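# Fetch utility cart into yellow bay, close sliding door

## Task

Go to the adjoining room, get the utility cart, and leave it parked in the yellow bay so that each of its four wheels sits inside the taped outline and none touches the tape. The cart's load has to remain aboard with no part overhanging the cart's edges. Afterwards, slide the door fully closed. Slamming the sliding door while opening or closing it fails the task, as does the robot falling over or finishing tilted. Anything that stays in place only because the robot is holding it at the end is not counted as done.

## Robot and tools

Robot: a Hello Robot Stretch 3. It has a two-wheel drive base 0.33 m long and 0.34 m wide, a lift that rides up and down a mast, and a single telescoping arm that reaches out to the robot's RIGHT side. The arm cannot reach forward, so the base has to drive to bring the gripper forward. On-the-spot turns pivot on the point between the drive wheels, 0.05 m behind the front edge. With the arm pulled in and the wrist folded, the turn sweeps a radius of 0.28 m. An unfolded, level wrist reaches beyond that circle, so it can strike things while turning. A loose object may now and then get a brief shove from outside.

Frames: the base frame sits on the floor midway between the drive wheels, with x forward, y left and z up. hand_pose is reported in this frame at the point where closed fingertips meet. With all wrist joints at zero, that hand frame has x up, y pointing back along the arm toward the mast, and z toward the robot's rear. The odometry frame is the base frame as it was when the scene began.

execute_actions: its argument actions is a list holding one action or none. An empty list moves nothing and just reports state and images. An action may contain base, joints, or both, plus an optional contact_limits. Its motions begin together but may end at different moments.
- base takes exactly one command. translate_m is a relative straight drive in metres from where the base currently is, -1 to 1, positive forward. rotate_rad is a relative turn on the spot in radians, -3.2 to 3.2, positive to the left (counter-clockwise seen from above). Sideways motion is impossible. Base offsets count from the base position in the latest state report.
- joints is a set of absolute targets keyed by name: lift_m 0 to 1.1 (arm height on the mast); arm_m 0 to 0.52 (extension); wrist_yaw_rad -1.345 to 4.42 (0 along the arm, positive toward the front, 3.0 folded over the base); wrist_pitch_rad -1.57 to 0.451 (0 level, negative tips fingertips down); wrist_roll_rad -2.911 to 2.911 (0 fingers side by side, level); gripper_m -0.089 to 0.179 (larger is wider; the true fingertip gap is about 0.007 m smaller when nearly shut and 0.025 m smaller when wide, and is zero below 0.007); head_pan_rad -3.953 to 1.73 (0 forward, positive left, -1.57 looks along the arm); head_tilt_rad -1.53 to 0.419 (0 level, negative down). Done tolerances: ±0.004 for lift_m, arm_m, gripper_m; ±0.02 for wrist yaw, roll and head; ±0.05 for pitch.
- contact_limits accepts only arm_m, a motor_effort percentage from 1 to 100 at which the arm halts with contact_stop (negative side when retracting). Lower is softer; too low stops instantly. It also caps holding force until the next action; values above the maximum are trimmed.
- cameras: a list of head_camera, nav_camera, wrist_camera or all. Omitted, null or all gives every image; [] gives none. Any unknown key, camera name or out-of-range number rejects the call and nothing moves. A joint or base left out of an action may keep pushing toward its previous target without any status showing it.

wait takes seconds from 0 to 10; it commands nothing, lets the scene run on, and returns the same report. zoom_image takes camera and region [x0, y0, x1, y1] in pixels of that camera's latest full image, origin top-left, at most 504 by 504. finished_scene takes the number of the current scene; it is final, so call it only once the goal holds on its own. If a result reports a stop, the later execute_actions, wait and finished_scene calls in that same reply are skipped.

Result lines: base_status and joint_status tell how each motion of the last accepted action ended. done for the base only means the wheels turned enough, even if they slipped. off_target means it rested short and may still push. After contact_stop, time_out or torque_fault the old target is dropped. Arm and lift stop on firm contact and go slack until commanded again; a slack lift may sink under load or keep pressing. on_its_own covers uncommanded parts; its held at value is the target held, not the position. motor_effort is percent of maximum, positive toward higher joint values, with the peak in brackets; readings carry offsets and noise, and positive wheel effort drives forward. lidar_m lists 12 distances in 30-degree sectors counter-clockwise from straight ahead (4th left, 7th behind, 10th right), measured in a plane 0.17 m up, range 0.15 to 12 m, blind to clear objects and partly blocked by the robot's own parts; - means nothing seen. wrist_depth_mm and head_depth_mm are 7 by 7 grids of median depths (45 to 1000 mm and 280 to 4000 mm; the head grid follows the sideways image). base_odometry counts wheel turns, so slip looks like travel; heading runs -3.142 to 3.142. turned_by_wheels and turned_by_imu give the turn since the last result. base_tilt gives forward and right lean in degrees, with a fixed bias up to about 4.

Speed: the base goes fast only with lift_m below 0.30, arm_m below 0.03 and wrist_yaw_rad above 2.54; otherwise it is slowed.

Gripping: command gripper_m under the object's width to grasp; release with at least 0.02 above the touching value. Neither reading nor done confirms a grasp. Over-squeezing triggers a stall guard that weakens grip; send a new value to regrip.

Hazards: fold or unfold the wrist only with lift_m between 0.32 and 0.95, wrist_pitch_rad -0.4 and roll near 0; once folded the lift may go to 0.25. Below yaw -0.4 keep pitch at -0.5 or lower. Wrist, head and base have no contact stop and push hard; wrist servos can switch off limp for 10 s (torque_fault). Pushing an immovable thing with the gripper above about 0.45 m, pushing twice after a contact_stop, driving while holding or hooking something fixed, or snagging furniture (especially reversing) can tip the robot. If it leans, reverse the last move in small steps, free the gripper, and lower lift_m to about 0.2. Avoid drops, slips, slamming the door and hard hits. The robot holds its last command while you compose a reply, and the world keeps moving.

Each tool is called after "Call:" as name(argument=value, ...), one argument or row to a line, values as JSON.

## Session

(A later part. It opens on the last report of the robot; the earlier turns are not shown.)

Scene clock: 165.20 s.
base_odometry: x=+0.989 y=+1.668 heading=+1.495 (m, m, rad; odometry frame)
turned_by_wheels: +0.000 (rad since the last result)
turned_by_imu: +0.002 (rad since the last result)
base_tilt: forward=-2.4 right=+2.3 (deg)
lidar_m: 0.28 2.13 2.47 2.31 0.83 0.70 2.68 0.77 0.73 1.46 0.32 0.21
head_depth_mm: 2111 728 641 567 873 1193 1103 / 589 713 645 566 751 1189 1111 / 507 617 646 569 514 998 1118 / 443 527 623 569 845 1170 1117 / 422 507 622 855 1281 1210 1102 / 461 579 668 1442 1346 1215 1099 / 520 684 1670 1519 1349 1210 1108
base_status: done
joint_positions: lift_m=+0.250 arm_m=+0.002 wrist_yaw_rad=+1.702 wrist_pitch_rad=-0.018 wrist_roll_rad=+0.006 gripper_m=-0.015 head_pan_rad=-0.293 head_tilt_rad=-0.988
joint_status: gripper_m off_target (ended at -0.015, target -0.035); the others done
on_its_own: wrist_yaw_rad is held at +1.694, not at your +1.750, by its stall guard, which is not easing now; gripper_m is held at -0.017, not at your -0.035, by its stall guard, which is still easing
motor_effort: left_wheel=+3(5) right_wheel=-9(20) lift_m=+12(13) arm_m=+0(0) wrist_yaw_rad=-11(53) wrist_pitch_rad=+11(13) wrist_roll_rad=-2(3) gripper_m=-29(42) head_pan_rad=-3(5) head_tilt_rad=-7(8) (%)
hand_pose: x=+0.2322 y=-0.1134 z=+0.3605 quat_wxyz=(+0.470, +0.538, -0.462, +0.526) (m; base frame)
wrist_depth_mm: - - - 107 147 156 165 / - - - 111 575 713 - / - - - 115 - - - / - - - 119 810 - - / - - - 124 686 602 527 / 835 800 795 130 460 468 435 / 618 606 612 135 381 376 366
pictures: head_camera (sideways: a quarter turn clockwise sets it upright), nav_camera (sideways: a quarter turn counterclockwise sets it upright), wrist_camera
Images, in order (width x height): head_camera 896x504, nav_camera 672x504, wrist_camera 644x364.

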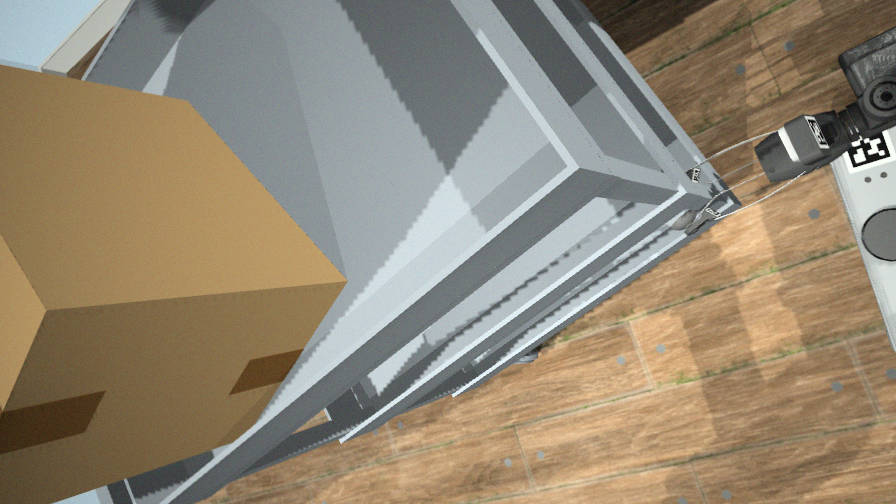

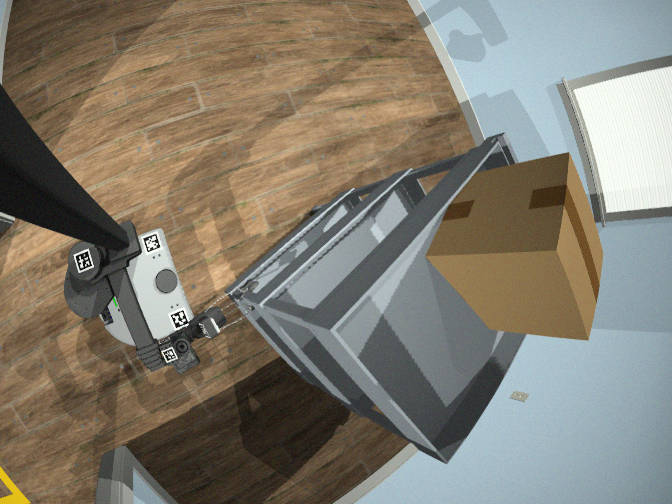

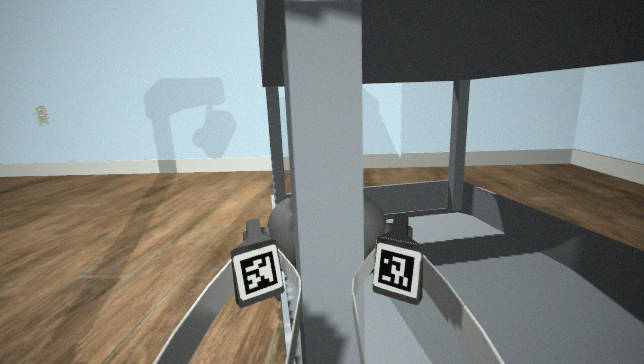

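Call:
execute_actions(
  actions=[
    {"base":{"translate_m":-0.3},"joints":{"gripper_m":-0.045,"wrist_yaw_rad":1.70,"head_pan_rad":-2.8,"head_tilt_rad":-1.0}},
  ],
)

Scene clock: 172.23 s.
base_odometry: x=+0.966 y=+1.369 heading=+1.495 (m, m, rad; odometry frame)
turned_by_wheels: +0.000 (rad since the last result)
turned_by_imu: +0.001 (rad since the last result)
base_tilt: forward=-2.4 right=+2.4 (deg)
lidar_m: 0.26 2.44 2.43 1.31 0.52 0.47 2.38 2.28 0.58 0.71 0.35 0.21
head_depth_mm: 2177 1967 1691 1488 1318 1203 1106 / 2186 1980 1712 1492 1331 1237 - / 2241 1979 1713 1509 1333 1239 - / 2269 1994 1715 1509 1353 1247 - / 2322 2011 1713 1517 1343 1228 - / 2368 1994 1731 1524 1348 1217 1095 / 2284 2028 1746 1519 1224 1217 1107
base_status: done
joint_positions: lift_m=+0.250 arm_m=+0.002 wrist_yaw_rad=+1.712 wrist_pitch_rad=-0.018 wrist_roll_rad=+0.006 gripper_m=-0.027 head_pan_rad=-2.793 head_tilt_rad=-0.988
joint_status: gripper_m off_target (ended at -0.027, target -0.045); the others done
on_its_own: gripper_m is held at -0.026, not at your -0.045, by its stall guard, which is still easing; wrist_yaw_rad is at rest, and its effort (-16) is outside its rest range (-12 to +12)
motor_effort: left_wheel=+3(4) right_wheel=-9(20) lift_m=+13(13) arm_m=+1(0) wrist_yaw_rad=-16(16) wrist_pitch_rad=+11(11) wrist_roll_rad=-2(3) gripper_m=-8(100) head_pan_rad=-6(51) head_tilt_rad=-7(9) (%)
hand_pose: x=+0.2318 y=-0.1108 z=+0.3605 quat_wxyz=(+0.467, +0.540, -0.460, +0.528) (m; base frame)
wrist_depth_mm: - - 324 106 147 155 164 / - - - 110 570 - - / - - - 114 - - - / - - - 118 818 - - / - - - 123 674 590 999 / 789 799 772 128 451 471 424 / 622 623 578 134 381 376 364
pictures: head_camera (sideways: a quarter turn clockwise sets it upright), nav_camera (sideways: a quarter turn counterclockwise sets it upright), wrist_camera
Images, in order (width x height): head_camera 896x504, nav_camera 672x504, wrist_camera 644x364.

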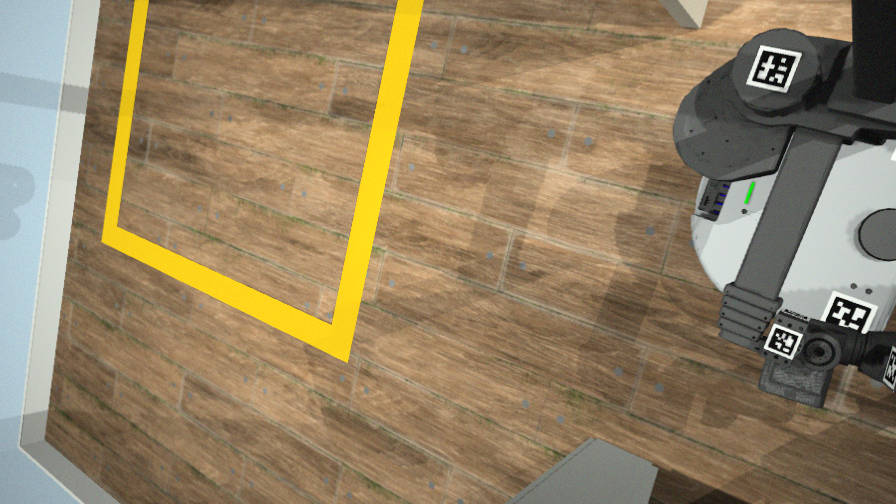

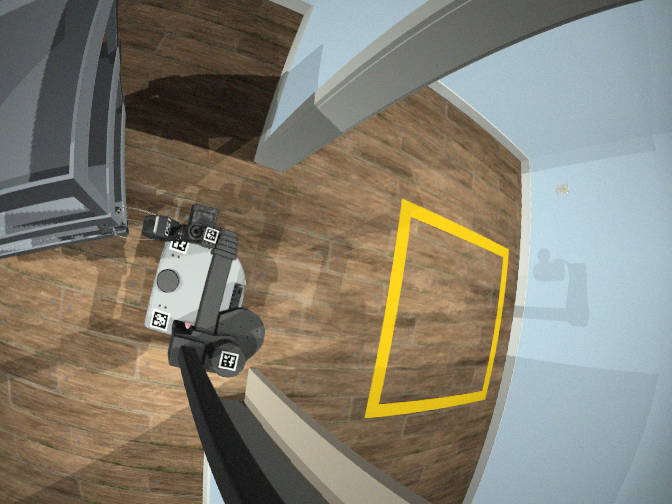

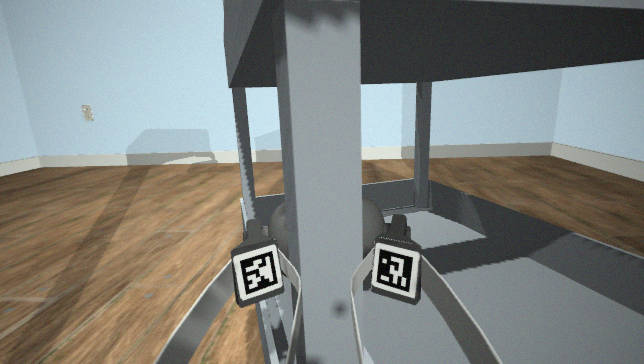

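Call:
execute_actions(
  actions=[
    {"base":{"translate_m":-0.25},"joints":{"gripper_m":-0.035,"wrist_yaw_rad":1.72,"head_pan_rad":-2.0,"head_tilt_rad":-1.2}},
  ],
)

Scene clock: 207.40 s.
base_odometry: x=+0.947 y=+1.120 heading=+1.496 (m, m, rad; odometry frame)
turned_by_wheels: +0.000 (rad since the last result)
turned_by_imu: +0.002 (rad since the last result)
base_tilt: forward=-2.4 right=+2.4 (deg)
lidar_m: 0.25 0.65 2.41 0.42 0.43 2.26 2.13 2.17 1.59 0.55 0.42 0.21
head_depth_mm: 1719 1572 1456 1340 1252 - 996 / 1723 1576 1451 1350 1266 - - / 1738 1579 1463 1355 1277 - 1089 / 1700 1594 1463 1352 1289 1164 1111 / 1682 1606 1456 1333 1272 1167 1112 / 1589 752 876 1320 1269 1059 1107 / 543 644 902 1366 1272 728 980
base_status: done
joint_positions: lift_m=+0.250 arm_m=+0.002 wrist_yaw_rad=+1.723 wrist_pitch_rad=-0.018 wrist_roll_rad=+0.006 gripper_m=-0.019 head_pan_rad=-2.007 head_tilt_rad=-1.185
joint_status: gripper_m off_target (ended at -0.019, target -0.035); the others done
on_its_own: gripper_m is held at -0.021, not at your -0.035, by its stall guard, which is still easing
motor_effort: left_wheel=+2(3) right_wheel=-8(18) lift_m=+13(12) arm_m=+0(1) wrist_yaw_rad=-3(16) wrist_pitch_rad=+11(11) wrist_roll_rad=-3(2) gripper_m=-29(100) head_pan_rad=+3(49) head_tilt_rad=-9(31) (%)
hand_pose: x=+0.2315 y=-0.1082 z=+0.3605 quat_wxyz=(+0.464, +0.542, -0.457, +0.531) (m; base frame)
wrist_depth_mm: - - 187 106 148 156 166 / - - 511 110 562 - - / - - - 114 - - - / - - - 119 - - - / - - 946 123 679 564 955 / 818 792 781 128 458 478 428 / 625 615 496 133 378 372 369
pictures: head_camera (sideways: a quarter turn clockwise sets it upright), nav_camera (sideways: a quarter turn counterclockwise sets it upright), wrist_camera
Images, in order (width x height): head_camera 896x504, nav_camera 672x504, wrist_camera 644x364.

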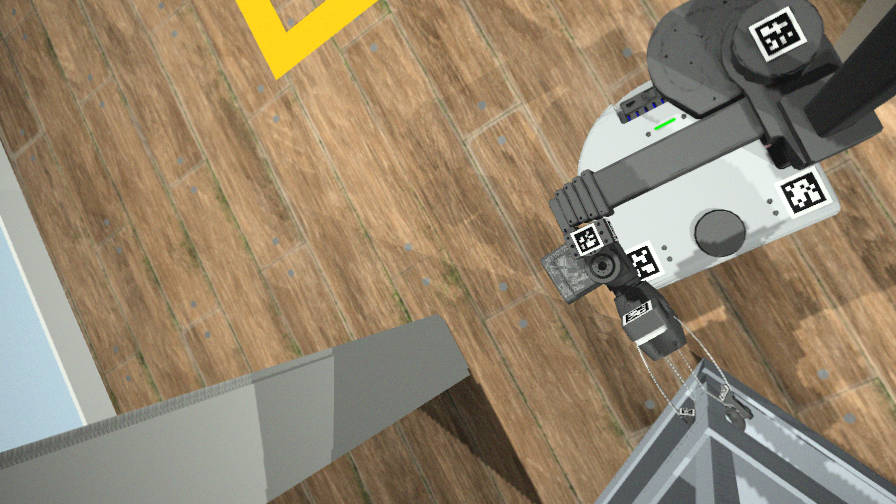

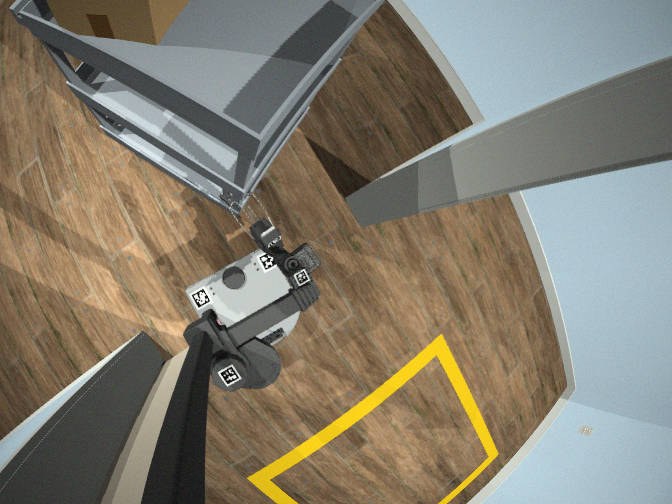

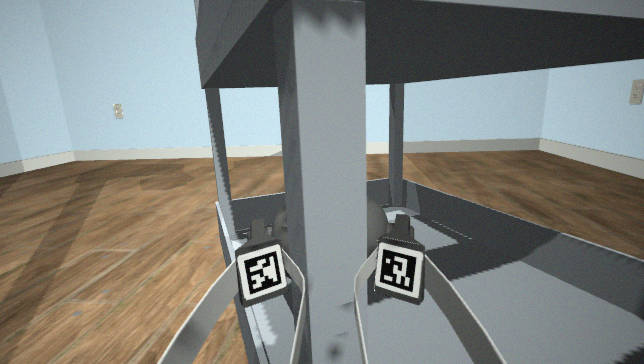

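Call:
execute_actions(
  actions=[
    {"base":{"translate_m":-0.3},"joints":{"gripper_m":-0.045,"wrist_yaw_rad":1.72,"head_pan_rad":-0.9,"head_tilt_rad":-1.0}},
  ],
  cameras=["nav_camera","wrist_camera"],
)

Scene clock: 214.93 s.
base_odometry: x=+0.925 y=+0.821 heading=+1.496 (m, m, rad; odometry frame)
turned_by_wheels: +0.000 (rad since the last result)
turned_by_imu: +0.002 (rad since the last result)
base_tilt: forward=-2.3 right=+2.4 (deg)
lidar_m: 0.24 0.49 0.28 0.42 2.29 1.95 1.83 1.87 1.62 1.06 0.60 0.21
head_depth_mm: 530 757 1308 1473 1323 1190 1102 / 553 647 795 1282 1327 1214 - / 626 734 881 1133 1316 1212 - / 1763 1906 1693 1488 1310 1207 1115 / 1903 713 672 578 570 848 1103 / 2073 705 645 569 517 1055 1108 / 2185 717 649 571 517 1058 1107
base_status: done
joint_positions: lift_m=+0.250 arm_m=+0.002 wrist_yaw_rad=+1.721 wrist_pitch_rad=-0.018 wrist_roll_rad=+0.006 gripper_m=-0.027 head_pan_rad=-0.907 head_tilt_rad=-1.001
joint_status: gripper_m off_target (ended at -0.027, target -0.045); the others done
on_its_own: gripper_m is held at -0.026, not at your -0.045, by its stall guard, which is still easing
motor_effort: left_wheel=+2(3) right_wheel=-7(19) lift_m=+13(12) arm_m=-1(0) wrist_yaw_rad=-1(5) wrist_pitch_rad=+11(11) wrist_roll_rad=-3(3) gripper_m=-10(100) head_pan_rad=+4(50) head_tilt_rad=+0(22) (%)
hand_pose: x=+0.2315 y=-0.1087 z=+0.3605 quat_wxyz=(+0.465, +0.542, -0.457, +0.530) (m; base frame)
wrist_depth_mm: - - 167 107 148 156 186 / - - 397 112 555 - - / - - - 116 - - - / - - - 121 - - - / - - 698 125 662 563 961 / 813 792 499 130 463 473 417 / 631 621 384 137 379 370 311
pictures: nav_camera (sideways: a quarter turn counterclockwise sets it upright), wrist_camera
Images, in order (width x height): nav_camera 672x504, wrist_camera 644x364.

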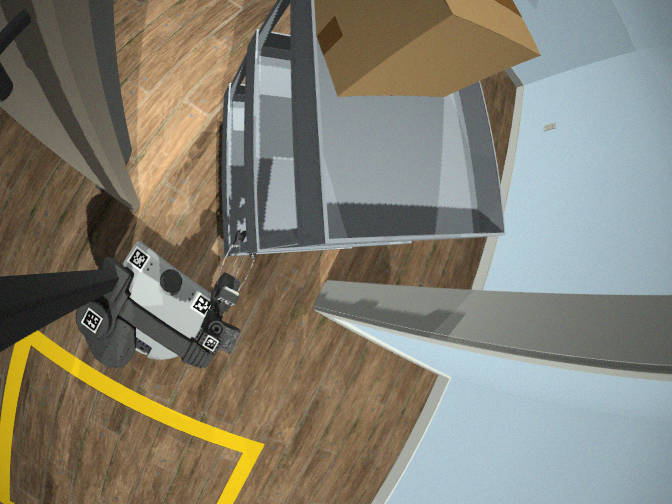

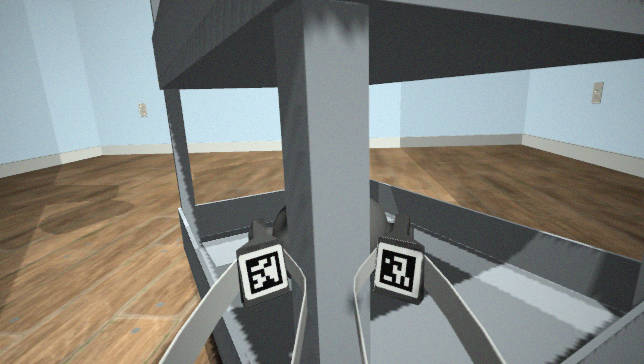

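Call:
execute_actions(
  actions=[
    {"joints":{"gripper_m":-0.035,"arm_m":0.10,"wrist_yaw_rad":1.72}},
  ],
  cameras=["nav_camera","wrist_camera"],
)

Scene clock: 220.97 s.
base_odometry: x=+0.925 y=+0.821 heading=+1.496 (m, m, rad; odometry frame)
turned_by_wheels: +0.000 (rad since the last result)
turned_by_imu: +0.000 (rad since the last result)
base_tilt: forward=-2.3 right=+2.4 (deg)
lidar_m: 0.29 0.50 0.28 0.42 2.30 1.95 1.83 1.87 1.62 1.06 0.26 0.26
head_depth_mm: 532 758 1311 1472 1319 1217 1076 / 552 648 794 1295 1321 1214 1124 / 614 734 879 1136 1329 1187 - / 1770 1929 1685 1477 1298 1174 1115 / 1913 727 631 567 820 1095 1104 / 2057 718 646 569 809 1092 1109 / 2236 720 648 572 809 1068 1112
base_status: not commanded
joint_positions: lift_m=+0.250 arm_m=+0.100 wrist_yaw_rad=+1.805 wrist_pitch_rad=-0.018 wrist_roll_rad=+0.006 gripper_m=-0.026 head_pan_rad=-0.907 head_tilt_rad=-1.001
joint_status: wrist_yaw_rad off_target (ended at +1.805, target +1.720); gripper_m off_target (ended at -0.026, target -0.035); the others done
on_its_own: wrist_yaw_rad is held at +1.796, not at your +1.720, by its stall guard, which is not easing now; gripper_m is held at -0.028, not at your -0.035, by its stall guard, which is still easing
motor_effort: left_wheel=+2(6) right_wheel=+3(12) lift_m=+12(13) arm_m=+5(11) wrist_yaw_rad=-11(75) wrist_pitch_rad=+11(11) wrist_roll_rad=-2(3) gripper_m=-33(100) head_pan_rad=+3(4) head_tilt_rad=+1(1) (%)
hand_pose: x=+0.2275 y=-0.1854 z=+0.3605 quat_wxyz=(+0.442, +0.560, -0.434, +0.549) (m; base frame)
wrist_depth_mm: - 544 156 108 148 159 197 / - - 403 111 563 - - / - - - 116 - - - / - - - 121 - - - / - - 690 126 617 558 954 / 815 781 456 130 463 472 420 / 622 616 385 137 375 374 322
pictures: nav_camera (sideways: a quarter turn counterclockwise sets it upright), wrist_camera
Images, in order (width x height): nav_camera 672x504, wrist_camera 644x364.

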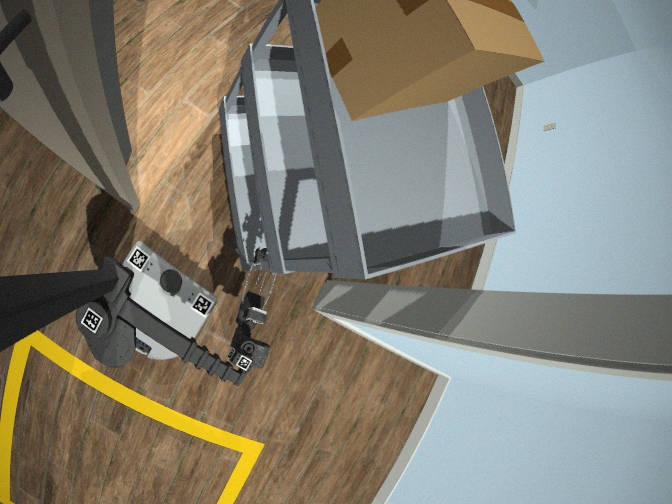

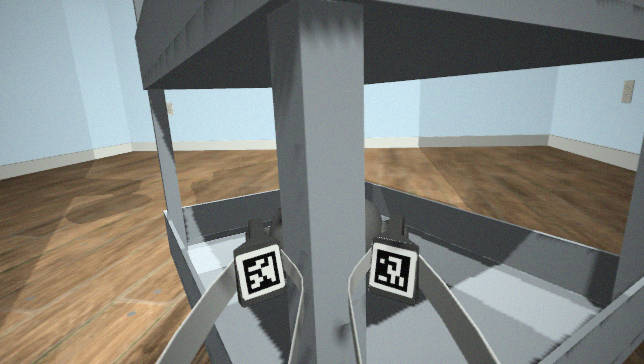

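Call:
execute_actions(
  actions=[
    {"base":{"rotate_rad":0.12},"joints":{"wrist_yaw_rad":1.70,"gripper_m":-0.045}},
  ],
  cameras=[],
)

Call:
execute_actions(
  actions=[
    {"base":{"translate_m":-0.2},"joints":{"gripper_m":-0.035}},
  ],
  cameras=["nav_camera","wrist_camera"],
)

Scene clock: 224.57 s.
base_odometry: x=+0.925 y=+0.820 heading=+1.615 (m, m, rad; odometry frame)
turned_by_wheels: +0.120 (rad since the last result)
turned_by_imu: +0.115 (rad since the last result)
base_tilt: forward=-2.3 right=+2.3 (deg)
lidar_m: 0.34 0.65 0.28 0.63 2.36 1.88 1.83 1.92 1.57 0.63 0.28 0.28
head_depth_mm: 544 626 778 1409 1319 1207 1074 / 1565 703 826 1034 1310 1218 1121 / 1771 1889 1692 1453 1325 1187 - / 1909 1874 1601 585 829 1174 1120 / 2081 731 644 567 832 1160 1101 / 2233 731 647 569 837 1162 1106 / 2365 736 648 570 835 1167 1112
base_status: done
joint_positions: lift_m=+0.250 arm_m=+0.100 wrist_yaw_rad=+1.710 wrist_pitch_rad=-0.020 wrist_roll_rad=+0.004 gripper_m=-0.043 head_pan_rad=-0.907 head_tilt_rad=-1.001
joint_status: all done
motor_effort: left_wheel=-3(6) right_wheel=+12(27) lift_m=+12(13) arm_m=+3(5) wrist_yaw_rad=-12(63) wrist_pitch_rad=+12(12) wrist_roll_rad=-2(2) gripper_m=-40(100) head_pan_rad=+4(5) head_tilt_rad=+1(1) (%)
hand_pose: x=+0.2319 y=-0.2094 z=+0.3601 quat_wxyz=(+0.469, +0.539, -0.459, +0.528) (m; base frame)
wrist_depth_mm: - - 161 106 150 159 196 / - - 413 111 581 - - / - - - 115 - - - / - - - 121 - - - / - - 703 124 629 560 956 / 784 794 470 129 459 471 425 / 628 613 383 137 375 372 326
pictures: none
No camera images: the call's "cameras" was empty. Leave "cameras" out to get every camera's image.

Scene clock: 227.80 s.
base_odometry: x=+0.934 y=+0.621 heading=+1.615 (m, m, rad; odometry frame)
turned_by_wheels: +0.000 (rad since the last result)
turned_by_imu: +0.000 (rad since the last result)
base_tilt: forward=-2.3 right=+2.4 (deg)
lidar_m: 0.36 0.42 0.50 1.80 2.24 1.68 1.63 1.71 1.56 1.35 0.30 0.30
head_depth_mm: 853 1138 1599 1477 1322 1211 1077 / 710 903 1226 1458 1317 1222 1126 / 635 759 967 1350 1332 1190 - / 693 760 656 577 850 1173 1113 / 2033 746 643 576 861 1172 1106 / 2258 749 646 554 859 1176 1102 / 2340 746 652 572 864 1180 1112
base_status: done
joint_positions: lift_m=+0.250 arm_m=+0.100 wrist_yaw_rad=+1.599 wrist_pitch_rad=-0.017 wrist_roll_rad=+0.004 gripper_m=-0.020 head_pan_rad=-0.906 head_tilt_rad=-1.000
joint_status: gripper_m off_target (ended at -0.020, target -0.035)
on_its_own: wrist_yaw_rad is held at +1.639, not at your +1.700, by its stall guard, which is still easing; gripper_m is held at -0.021, not at your -0.035, by its stall guard, which is still easing
motor_effort: left_wheel=-4(11) right_wheel=+5(36) lift_m=+14(14) arm_m=+0(2) wrist_yaw_rad=+51(57) wrist_pitch_rad=+11(13) wrist_roll_rad=-2(2) gripper_m=-27(39) head_pan_rad=+4(4) head_tilt_rad=+0(1) (%)
hand_pose: x=+0.2343 y=-0.2379 z=+0.3606 quat_wxyz=(+0.497, +0.512, -0.489, +0.502) (m; base frame)
wrist_depth_mm: - 257 156 109 145 180 262 / - 384 398 114 521 - 376 / - - - 119 - - 390 / - - - 123 - - 401 / - 639 686 127 576 543 411 / 820 704 506 132 437 472 393 / 622 594 372 141 378 330 410
pictures: nav_camera (sideways: a quarter turn counterclockwise sets it upright), wrist_camera
Images, in order (width x height): nav_camera 672x504, wrist_camera 644x364.

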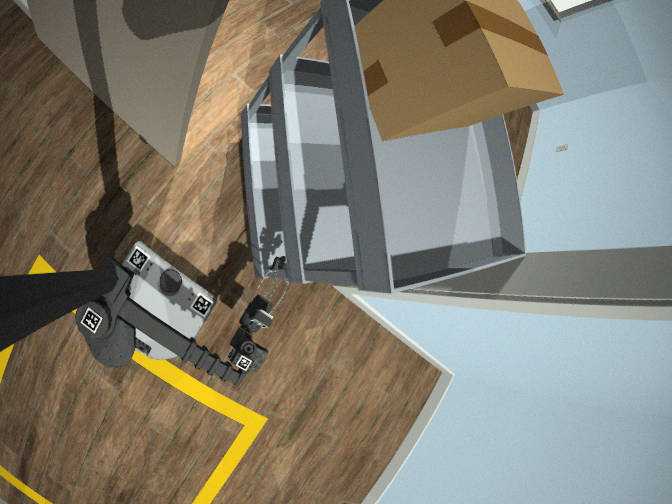

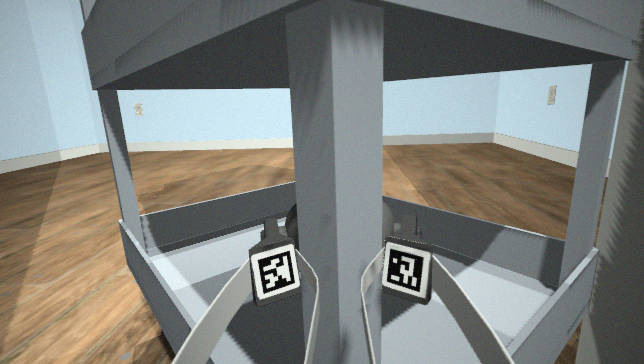

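Call:
execute_actions(
  actions=[
    {"joints":{"arm_m":0.02,"gripper_m":-0.045,"wrist_yaw_rad":1.62,"head_pan_rad":-0.6,"head_tilt_rad":-1.2}},
  ],
)

Scene clock: 232.37 s.
base_odometry: x=+0.934 y=+0.621 heading=+1.614 (m, m, rad; odometry frame)
turned_by_wheels: -0.001 (rad since the last result)
turned_by_imu: +0.000 (rad since the last result)
base_tilt: forward=-2.4 right=+2.4 (deg)
lidar_m: 0.32 0.42 0.50 1.79 2.24 1.68 1.63 1.71 1.56 1.35 0.30 0.25
head_depth_mm: 710 847 1256 1339 1253 1174 1098 / 650 850 1161 1343 1258 - 1081 / 650 595 553 866 1260 - - / 655 598 549 843 1237 1202 - / 656 600 552 873 1246 1182 1124 / 640 603 559 884 1271 1189 1108 / 503 548 569 1191 1275 1187 1116
base_status: not commanded
joint_positions: lift_m=+0.250 arm_m=+0.021 wrist_yaw_rad=+1.553 wrist_pitch_rad=-0.018 wrist_roll_rad=+0.004 gripper_m=-0.039 head_pan_rad=-0.607 head_tilt_rad=-1.186
joint_status: wrist_yaw_rad off_target (ended at +1.553, target +1.620); gripper_m off_target (ended at -0.039, target -0.045); the others done
on_its_own: right_wheel is at rest, and its effort (+19) is outside its rest range (-18 to +18); wrist_yaw_rad is at rest, and its effort (+86) is outside its rest range (-12 to +12)
motor_effort: left_wheel=-7(10) right_wheel=+19(22) lift_m=+13(14) arm_m=-8(12) wrist_yaw_rad=+86(100) wrist_pitch_rad=+11(11) wrist_roll_rad=-2(2) gripper_m=-41(100) head_pan_rad=+5(31) head_tilt_rad=-8(32) (%)
hand_pose: x=+0.2344 y=-0.1704 z=+0.3604 quat_wxyz=(+0.508, +0.501, -0.501, +0.490) (m; base frame)
wrist_depth_mm: - 314 159 109 130 167 233 / - 549 410 114 530 - - / - - - 118 - - - / - - - 124 - - - / - 920 705 127 596 543 436 / 800 753 507 132 434 475 428 / 624 604 383 143 380 375 431
pictures: head_camera (sideways: a quarter turn clockwise sets it upright), nav_camera (sideways: a quarter turn counterclockwise sets it upright), wrist_camera
Images, in order (width x height): head_camera 896x504, nav_camera 672x504, wrist_camera 644x364.

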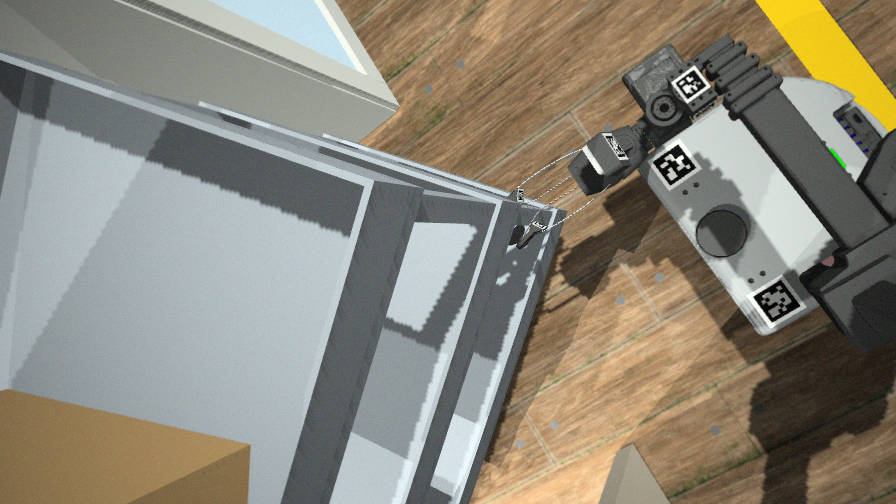

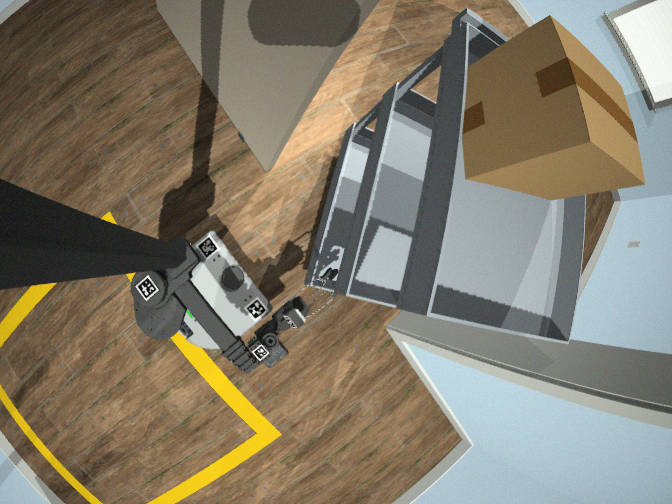

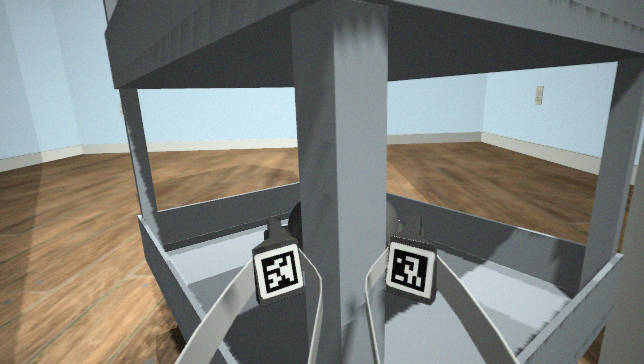

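Call:
execute_actions(
  actions=[
    {"base":{"rotate_rad":-0.06},"joints":{"arm_m":0.0,"gripper_m":-0.035,"wrist_yaw_rad":1.6}},
  ],
  cameras=[],
)

Call:
execute_actions(
  actions=[
    {"base":{"translate_m":-0.12},"joints":{"gripper_m":-0.045,"wrist_yaw_rad":1.6}},
  ],
)

Scene clock: 253.07 s.
base_odometry: x=+0.934 y=+0.621 heading=+1.554 (m, m, rad; odometry frame)
turned_by_wheels: -0.060 (rad since the last result)
turned_by_imu: -0.059 (rad since the last result)
base_tilt: forward=-2.3 right=+2.3 (deg)
lidar_m: 0.29 0.42 0.47 1.21 2.32 1.71 1.63 1.68 1.58 1.51 0.47 0.24
head_depth_mm: 690 872 1359 1340 1256 1172 1103 / 657 894 1180 1362 1255 - 1087 / 652 594 567 1305 1273 - - / 655 597 548 665 1218 1201 - / 657 599 552 844 1242 1188 1127 / 659 601 553 869 1264 1189 1113 / 581 586 561 890 1269 1185 1113
base_status: done
joint_positions: lift_m=+0.250 arm_m=+0.002 wrist_yaw_rad=+1.569 wrist_pitch_rad=-0.018 wrist_roll_rad=+0.004 gripper_m=-0.033 head_pan_rad=-0.607 head_tilt_rad=-1.186
joint_status: wrist_yaw_rad off_target (ended at +1.569, target +1.600); the others done
joint sent to its limit — the command would take arm_m past its lower limit, so that joint was sent only as far as its limit.
on_its_own: wrist_yaw_rad is at rest, and its effort (+39) is outside its rest range (-12 to +12)
motor_effort: left_wheel=+0(3) right_wheel=+1(11) lift_m=+14(14) arm_m=-6(6) wrist_yaw_rad=+39(46) wrist_pitch_rad=+12(11) wrist_roll_rad=-2(2) gripper_m=-5(100) head_pan_rad=+4(4) head_tilt_rad=-9(9) (%)
hand_pose: x=+0.2344 y=-0.1477 z=+0.3604 quat_wxyz=(+0.504, +0.505, -0.496, +0.494) (m; base frame)
wrist_depth_mm: - 274 157 109 146 176 242 / - 455 414 114 538 - 426 / - - - 118 - - 424 / - - - 123 - - 443 / - 666 704 127 602 551 443 / 801 709 507 131 433 471 434 / 624 601 381 140 373 357 449
pictures: none
No camera images: the call's "cameras" was empty. Leave "cameras" out to get every camera's image.

Scene clock: 255.27 s.
base_odometry: x=+0.932 y=+0.501 heading=+1.555 (m, m, rad; odometry frame)
turned_by_wheels: +0.000 (rad since the last result)
turned_by_imu: +0.001 (rad since the last result)
base_tilt: forward=-2.4 right=+2.4 (deg)
lidar_m: 0.26 0.50 0.64 1.85 2.20 1.57 1.51 1.56 1.58 1.52 0.76 0.22
head_depth_mm: 871 1184 1452 1349 1248 1171 1101 / 783 1016 1405 1336 1257 - 1087 / 641 604 939 1334 1267 - - / 653 596 549 573 1224 1199 - / 656 597 552 758 1228 1187 1122 / 658 601 553 839 1248 1188 1111 / 645 596 556 862 1270 1193 1119
base_status: done
joint_positions: lift_m=+0.250 arm_m=+0.002 wrist_yaw_rad=+1.667 wrist_pitch_rad=-0.018 wrist_roll_rad=+0.004 gripper_m=-0.036 head_pan_rad=-0.607 head_tilt_rad=-1.186
joint_status: wrist_yaw_rad off_target (ended at +1.667, target +1.600); gripper_m off_target (ended at -0.036, target -0.045)
on_its_own: wrist_yaw_rad is held at +1.658, not at your +1.600, by its stall guard, which is not easing now; gripper_m is held at -0.037, not at your -0.045, by its stall guard, which is still easing
motor_effort: left_wheel=+3(6) right_wheel=-8(31) lift_m=+13(13) arm_m=+1(5) wrist_yaw_rad=-12(52) wrist_pitch_rad=+11(11) wrist_roll_rad=-1(2) gripper_m=-37(94) head_pan_rad=+5(4) head_tilt_rad=-8(9) (%)
hand_pose: x=+0.2332 y=-0.1222 z=+0.3605 quat_wxyz=(+0.479, +0.529, -0.471, +0.518) (m; base frame)
wrist_depth_mm: - 385 155 109 148 164 212 / 426 - 399 114 549 - - / 423 - - 119 - - - / 433 - - 124 - - - / 456 - 697 128 613 555 449 / 471 759 452 132 454 475 425 / 482 584 380 141 376 374 348
pictures: head_camera (sideways: a quarter turn clockwise sets it upright), nav_camera (sideways: a quarter turn counterclockwise sets it upright), wrist_camera
Images, in order (width x height): head_camera 896x504, nav_camera 672x504, wrist_camera 644x364.

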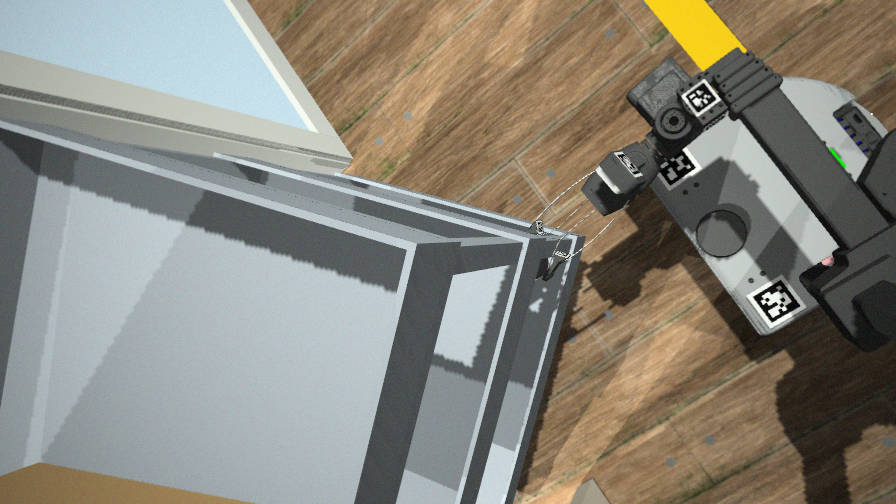

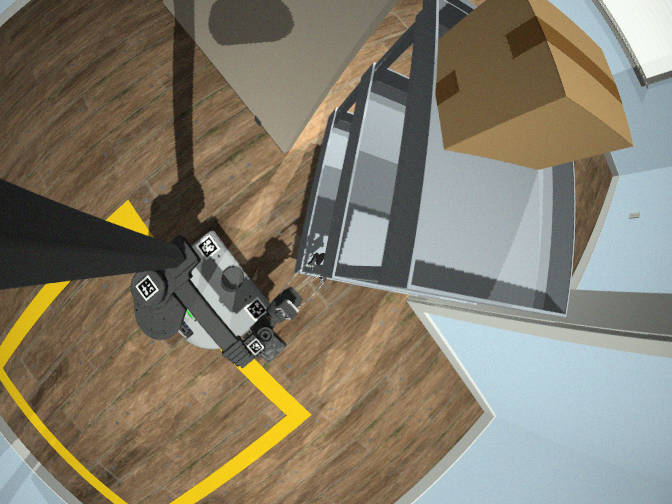

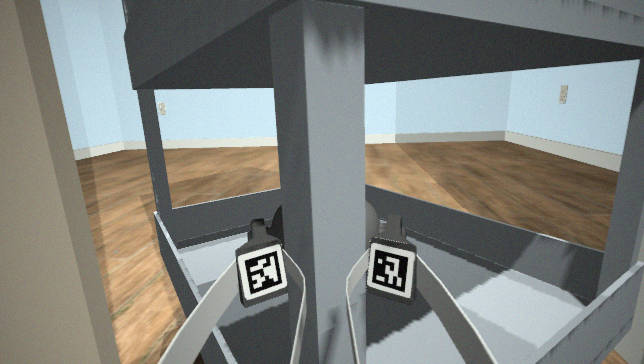

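Call:
execute_actions(
  actions=[
    {"base":{"translate_m":-0.1},"joints":{"gripper_m":-0.035,"wrist_yaw_rad":1.75}},
  ],
)

Scene clock: 281.13 s.
base_odometry: x=+0.930 y=+0.401 heading=+1.555 (m, m, rad; odometry frame)
turned_by_wheels: +0.000 (rad since the last result)
turned_by_imu: +0.001 (rad since the last result)
base_tilt: forward=-2.3 right=+2.3 (deg)
lidar_m: 0.23 0.43 0.77 2.21 2.05 1.47 1.41 1.45 1.58 1.51 0.89 0.20
head_depth_mm: 1046 1430 1439 1344 1256 1172 1103 / 945 1236 1451 1351 1255 - 1079 / 635 831 1365 1334 1270 - - / 643 595 543 700 1227 1207 - / 656 598 551 527 1227 1185 1124 / 657 601 553 759 1250 1187 1116 / 662 604 556 842 1266 1191 1116
base_status: done
joint_positions: lift_m=+0.250 arm_m=+0.002 wrist_yaw_rad=+1.761 wrist_pitch_rad=-0.018 wrist_roll_rad=+0.004 gripper_m=-0.026 head_pan_rad=-0.607 head_tilt_rad=-1.186
joint_status: gripper_m off_target (ended at -0.026, target -0.035); the others done
on_its_own: gripper_m is held at -0.028, not at your -0.035, by its stall guard, which is still easing; wrist_yaw_rad is at rest, and its effort (-13) is outside its rest range (-12 to +12)
motor_effort: left_wheel=+3(4) right_wheel=-8(20) lift_m=+14(13) arm_m=+1(1) wrist_yaw_rad=-13(43) wrist_pitch_rad=+11(11) wrist_roll_rad=-2(2) gripper_m=-33(100) head_pan_rad=+5(3) head_tilt_rad=-8(8) (%)
hand_pose: x=+0.2298 y=-0.0986 z=+0.3604 quat_wxyz=(+0.455, +0.550, -0.446, +0.540) (m; base frame)
wrist_depth_mm: 522 499 166 109 148 155 191 / 541 525 410 114 554 - - / 567 556 - 118 - - - / 599 581 - 123 - - - / 629 599 696 128 640 572 964 / 650 612 491 132 455 473 417 / 624 611 389 141 380 374 313
pictures: head_camera (sideways: a quarter turn clockwise sets it upright), nav_camera (sideways: a quarter turn counterclockwise sets it upright), wrist_camera
Images, in order (width x height): head_camera 896x504, nav_camera 672x504, wrist_camera 644x364.

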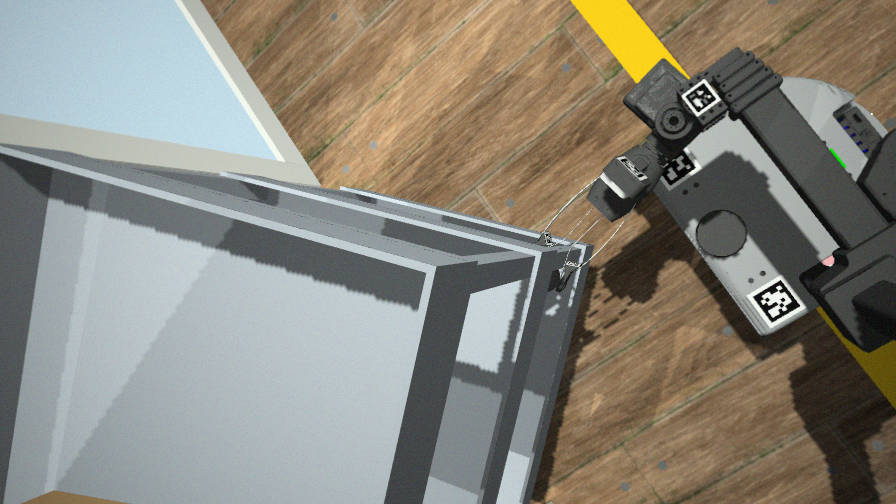

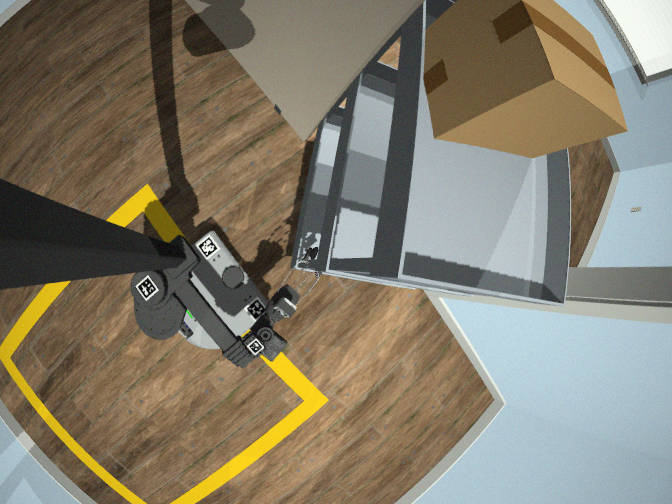

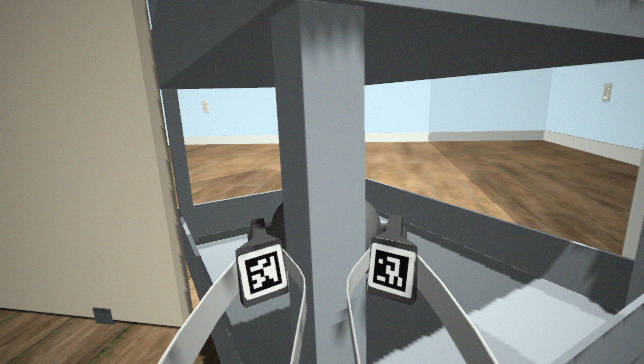

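Call:
execute_actions(
  actions=[
    {"base":{"translate_m":-0.1},"joints":{"gripper_m":-0.045,"wrist_yaw_rad":1.76}},
  ],
)

Scene clock: 285.63 s.
base_odometry: x=+0.929 y=+0.301 heading=+1.555 (m, m, rad; odometry frame)
turned_by_wheels: +0.000 (rad since the last result)
turned_by_imu: +0.001 (rad since the last result)
base_tilt: forward=-2.3 right=+2.3 (deg)
lidar_m: 0.22 0.51 0.91 2.25 1.90 1.37 1.31 1.35 1.59 1.52 0.54 0.19
head_depth_mm: 1227 1533 1440 1332 1255 1171 1104 / 635 1455 1454 1350 1254 - 1082 / 632 596 904 1324 1267 - - / 646 595 548 825 1180 1206 - / 656 600 551 521 1230 1188 1119 / 659 602 553 530 1243 1184 1109 / 622 595 555 853 1263 1187 1119
base_status: done
joint_positions: lift_m=+0.250 arm_m=+0.002 wrist_yaw_rad=+1.829 wrist_pitch_rad=-0.017 wrist_roll_rad=+0.004 gripper_m=-0.036 head_pan_rad=-0.607 head_tilt_rad=-1.186
joint_status: wrist_yaw_rad off_target (ended at +1.829, target +1.760); gripper_m off_target (ended at -0.036, target -0.045)
on_its_own: wrist_yaw_rad is held at +1.820, not at your +1.760, by its stall guard, which is not easing now; gripper_m is held at -0.037, not at your -0.045, by its stall guard, which is still easing
motor_effort: left_wheel=+3(5) right_wheel=-10(33) lift_m=+13(13) arm_m=+1(1) wrist_yaw_rad=-11(55) wrist_pitch_rad=+10(11) wrist_roll_rad=-1(2) gripper_m=-38(100) head_pan_rad=+4(5) head_tilt_rad=-8(8) (%)
hand_pose: x=+0.2260 y=-0.0815 z=+0.3607 quat_wxyz=(+0.436, +0.565, -0.427, +0.555) (m; base frame)
wrist_depth_mm: 681 646 273 111 146 154 163 / 717 666 646 114 544 - - / 765 699 668 119 - - - / 796 717 688 123 820 - - / 848 756 705 128 706 578 916 / 807 786 743 134 460 470 429 / 637 620 568 140 382 369 373
pictures: head_camera (sideways: a quarter turn clockwise sets it upright), nav_camera (sideways: a quarter turn counterclockwise sets it upright), wrist_camera
Images, in order (width x height): head_camera 896x504, nav_camera 672x504, wrist_camera 644x364.

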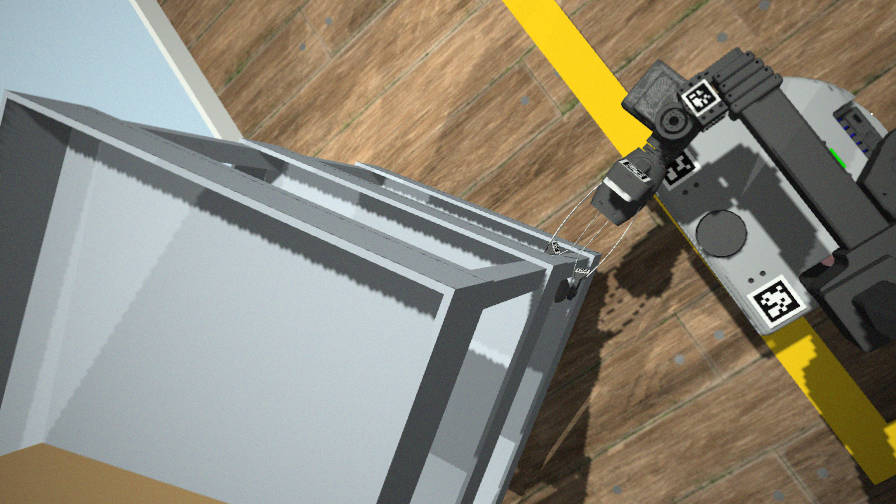

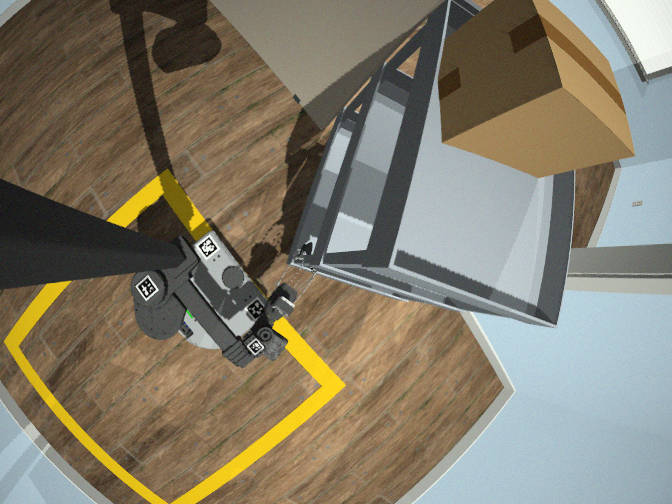

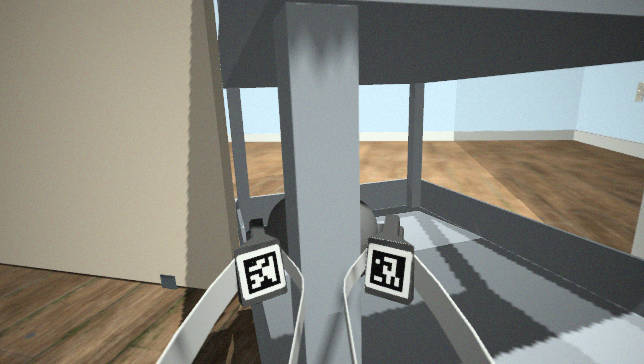

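Call:
execute_actions(
  actions=[
    {"base":{"translate_m":-0.1},"joints":{"gripper_m":-0.035,"wrist_yaw_rad":1.75,"arm_m":0.05}},
  ],
)

Scene clock: 293.60 s.
base_odometry: x=+0.927 y=+0.201 heading=+1.556 (m, m, rad; odometry frame)
turned_by_wheels: +0.000 (rad since the last result)
turned_by_imu: +0.001 (rad since the last result)
base_tilt: forward=-2.4 right=+2.4 (deg)
lidar_m: 0.30 0.67 1.05 2.25 1.76 1.26 1.21 1.25 1.59 1.52 0.34 0.23
head_depth_mm: 1407 1574 1450 1346 1246 1163 1104 / 648 894 1429 1348 1266 1185 1086 / 650 595 552 1141 1256 - - / 653 596 549 688 1219 1201 - / 656 599 551 856 1253 1185 1121 / 644 602 553 876 1269 1189 1115 / 523 550 567 1105 1277 1184 1119
base_status: done
joint_positions: lift_m=+0.250 arm_m=+0.050 wrist_yaw_rad=+1.738 wrist_pitch_rad=-0.018 wrist_roll_rad=+0.004 gripper_m=-0.026 head_pan_rad=-0.607 head_tilt_rad=-1.186
joint_status: gripper_m off_target (ended at -0.026, target -0.035); the others done
on_its_own: gripper_m is held at -0.028, not at your -0.035, by its stall guard, which is still easing; wrist_yaw_rad is at rest, and its effort (+16) is outside its rest range (-12 to +12)
motor_effort: left_wheel=+1(7) right_wheel=-7(33) lift_m=+14(14) arm_m=+3(14) wrist_yaw_rad=+16(76) wrist_pitch_rad=+11(11) wrist_roll_rad=-2(2) gripper_m=-30(100) head_pan_rad=+4(4) head_tilt_rad=-8(8) (%)
hand_pose: x=+0.2308 y=-0.1522 z=+0.3605 quat_wxyz=(+0.461, +0.545, -0.452, +0.535) (m; base frame)
wrist_depth_mm: 702 677 185 107 148 156 163 / 759 727 425 112 549 - 615 / 789 756 - 116 - - 640 / 823 768 - 121 - - 656 / 860 847 720 125 656 560 688 / 787 775 743 130 452 474 418 / 615 605 404 138 378 371 367
pictures: head_camera (sideways: a quarter turn clockwise sets it upright), nav_camera (sideways: a quarter turn counterclockwise sets it upright), wrist_camera
Images, in order (width x height): head_camera 896x504, nav_camera 672x504, wrist_camera 644x364.

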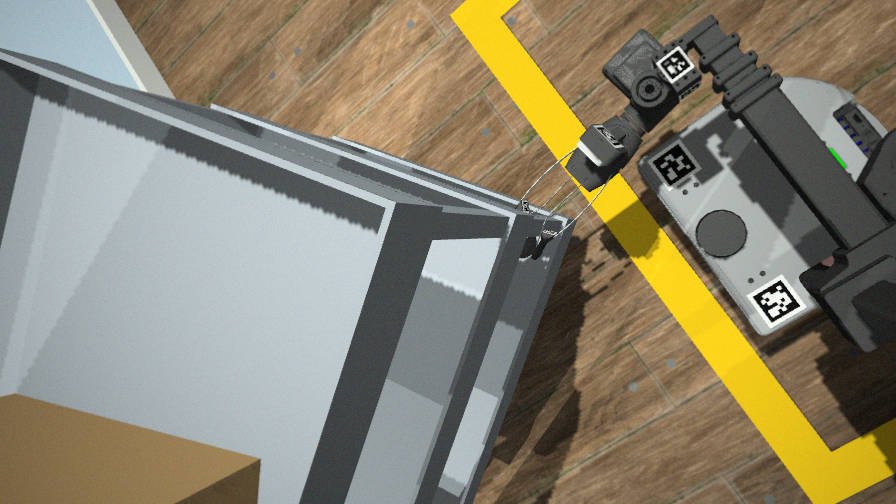

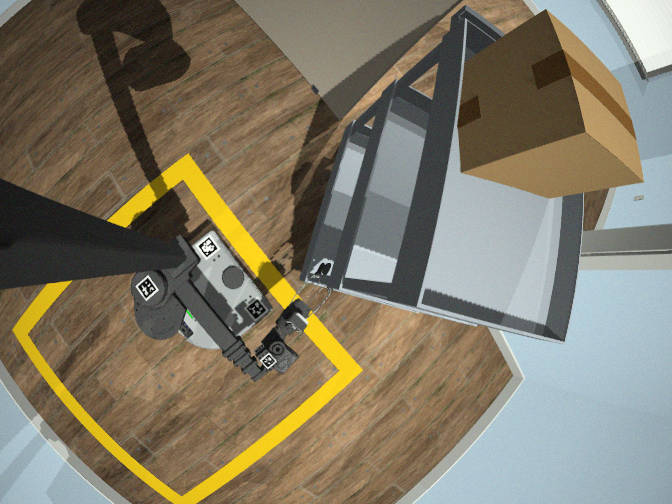

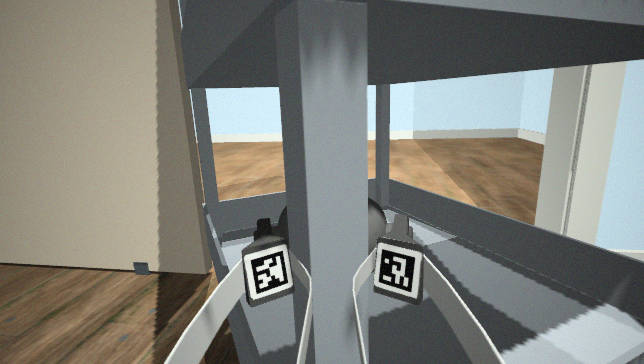

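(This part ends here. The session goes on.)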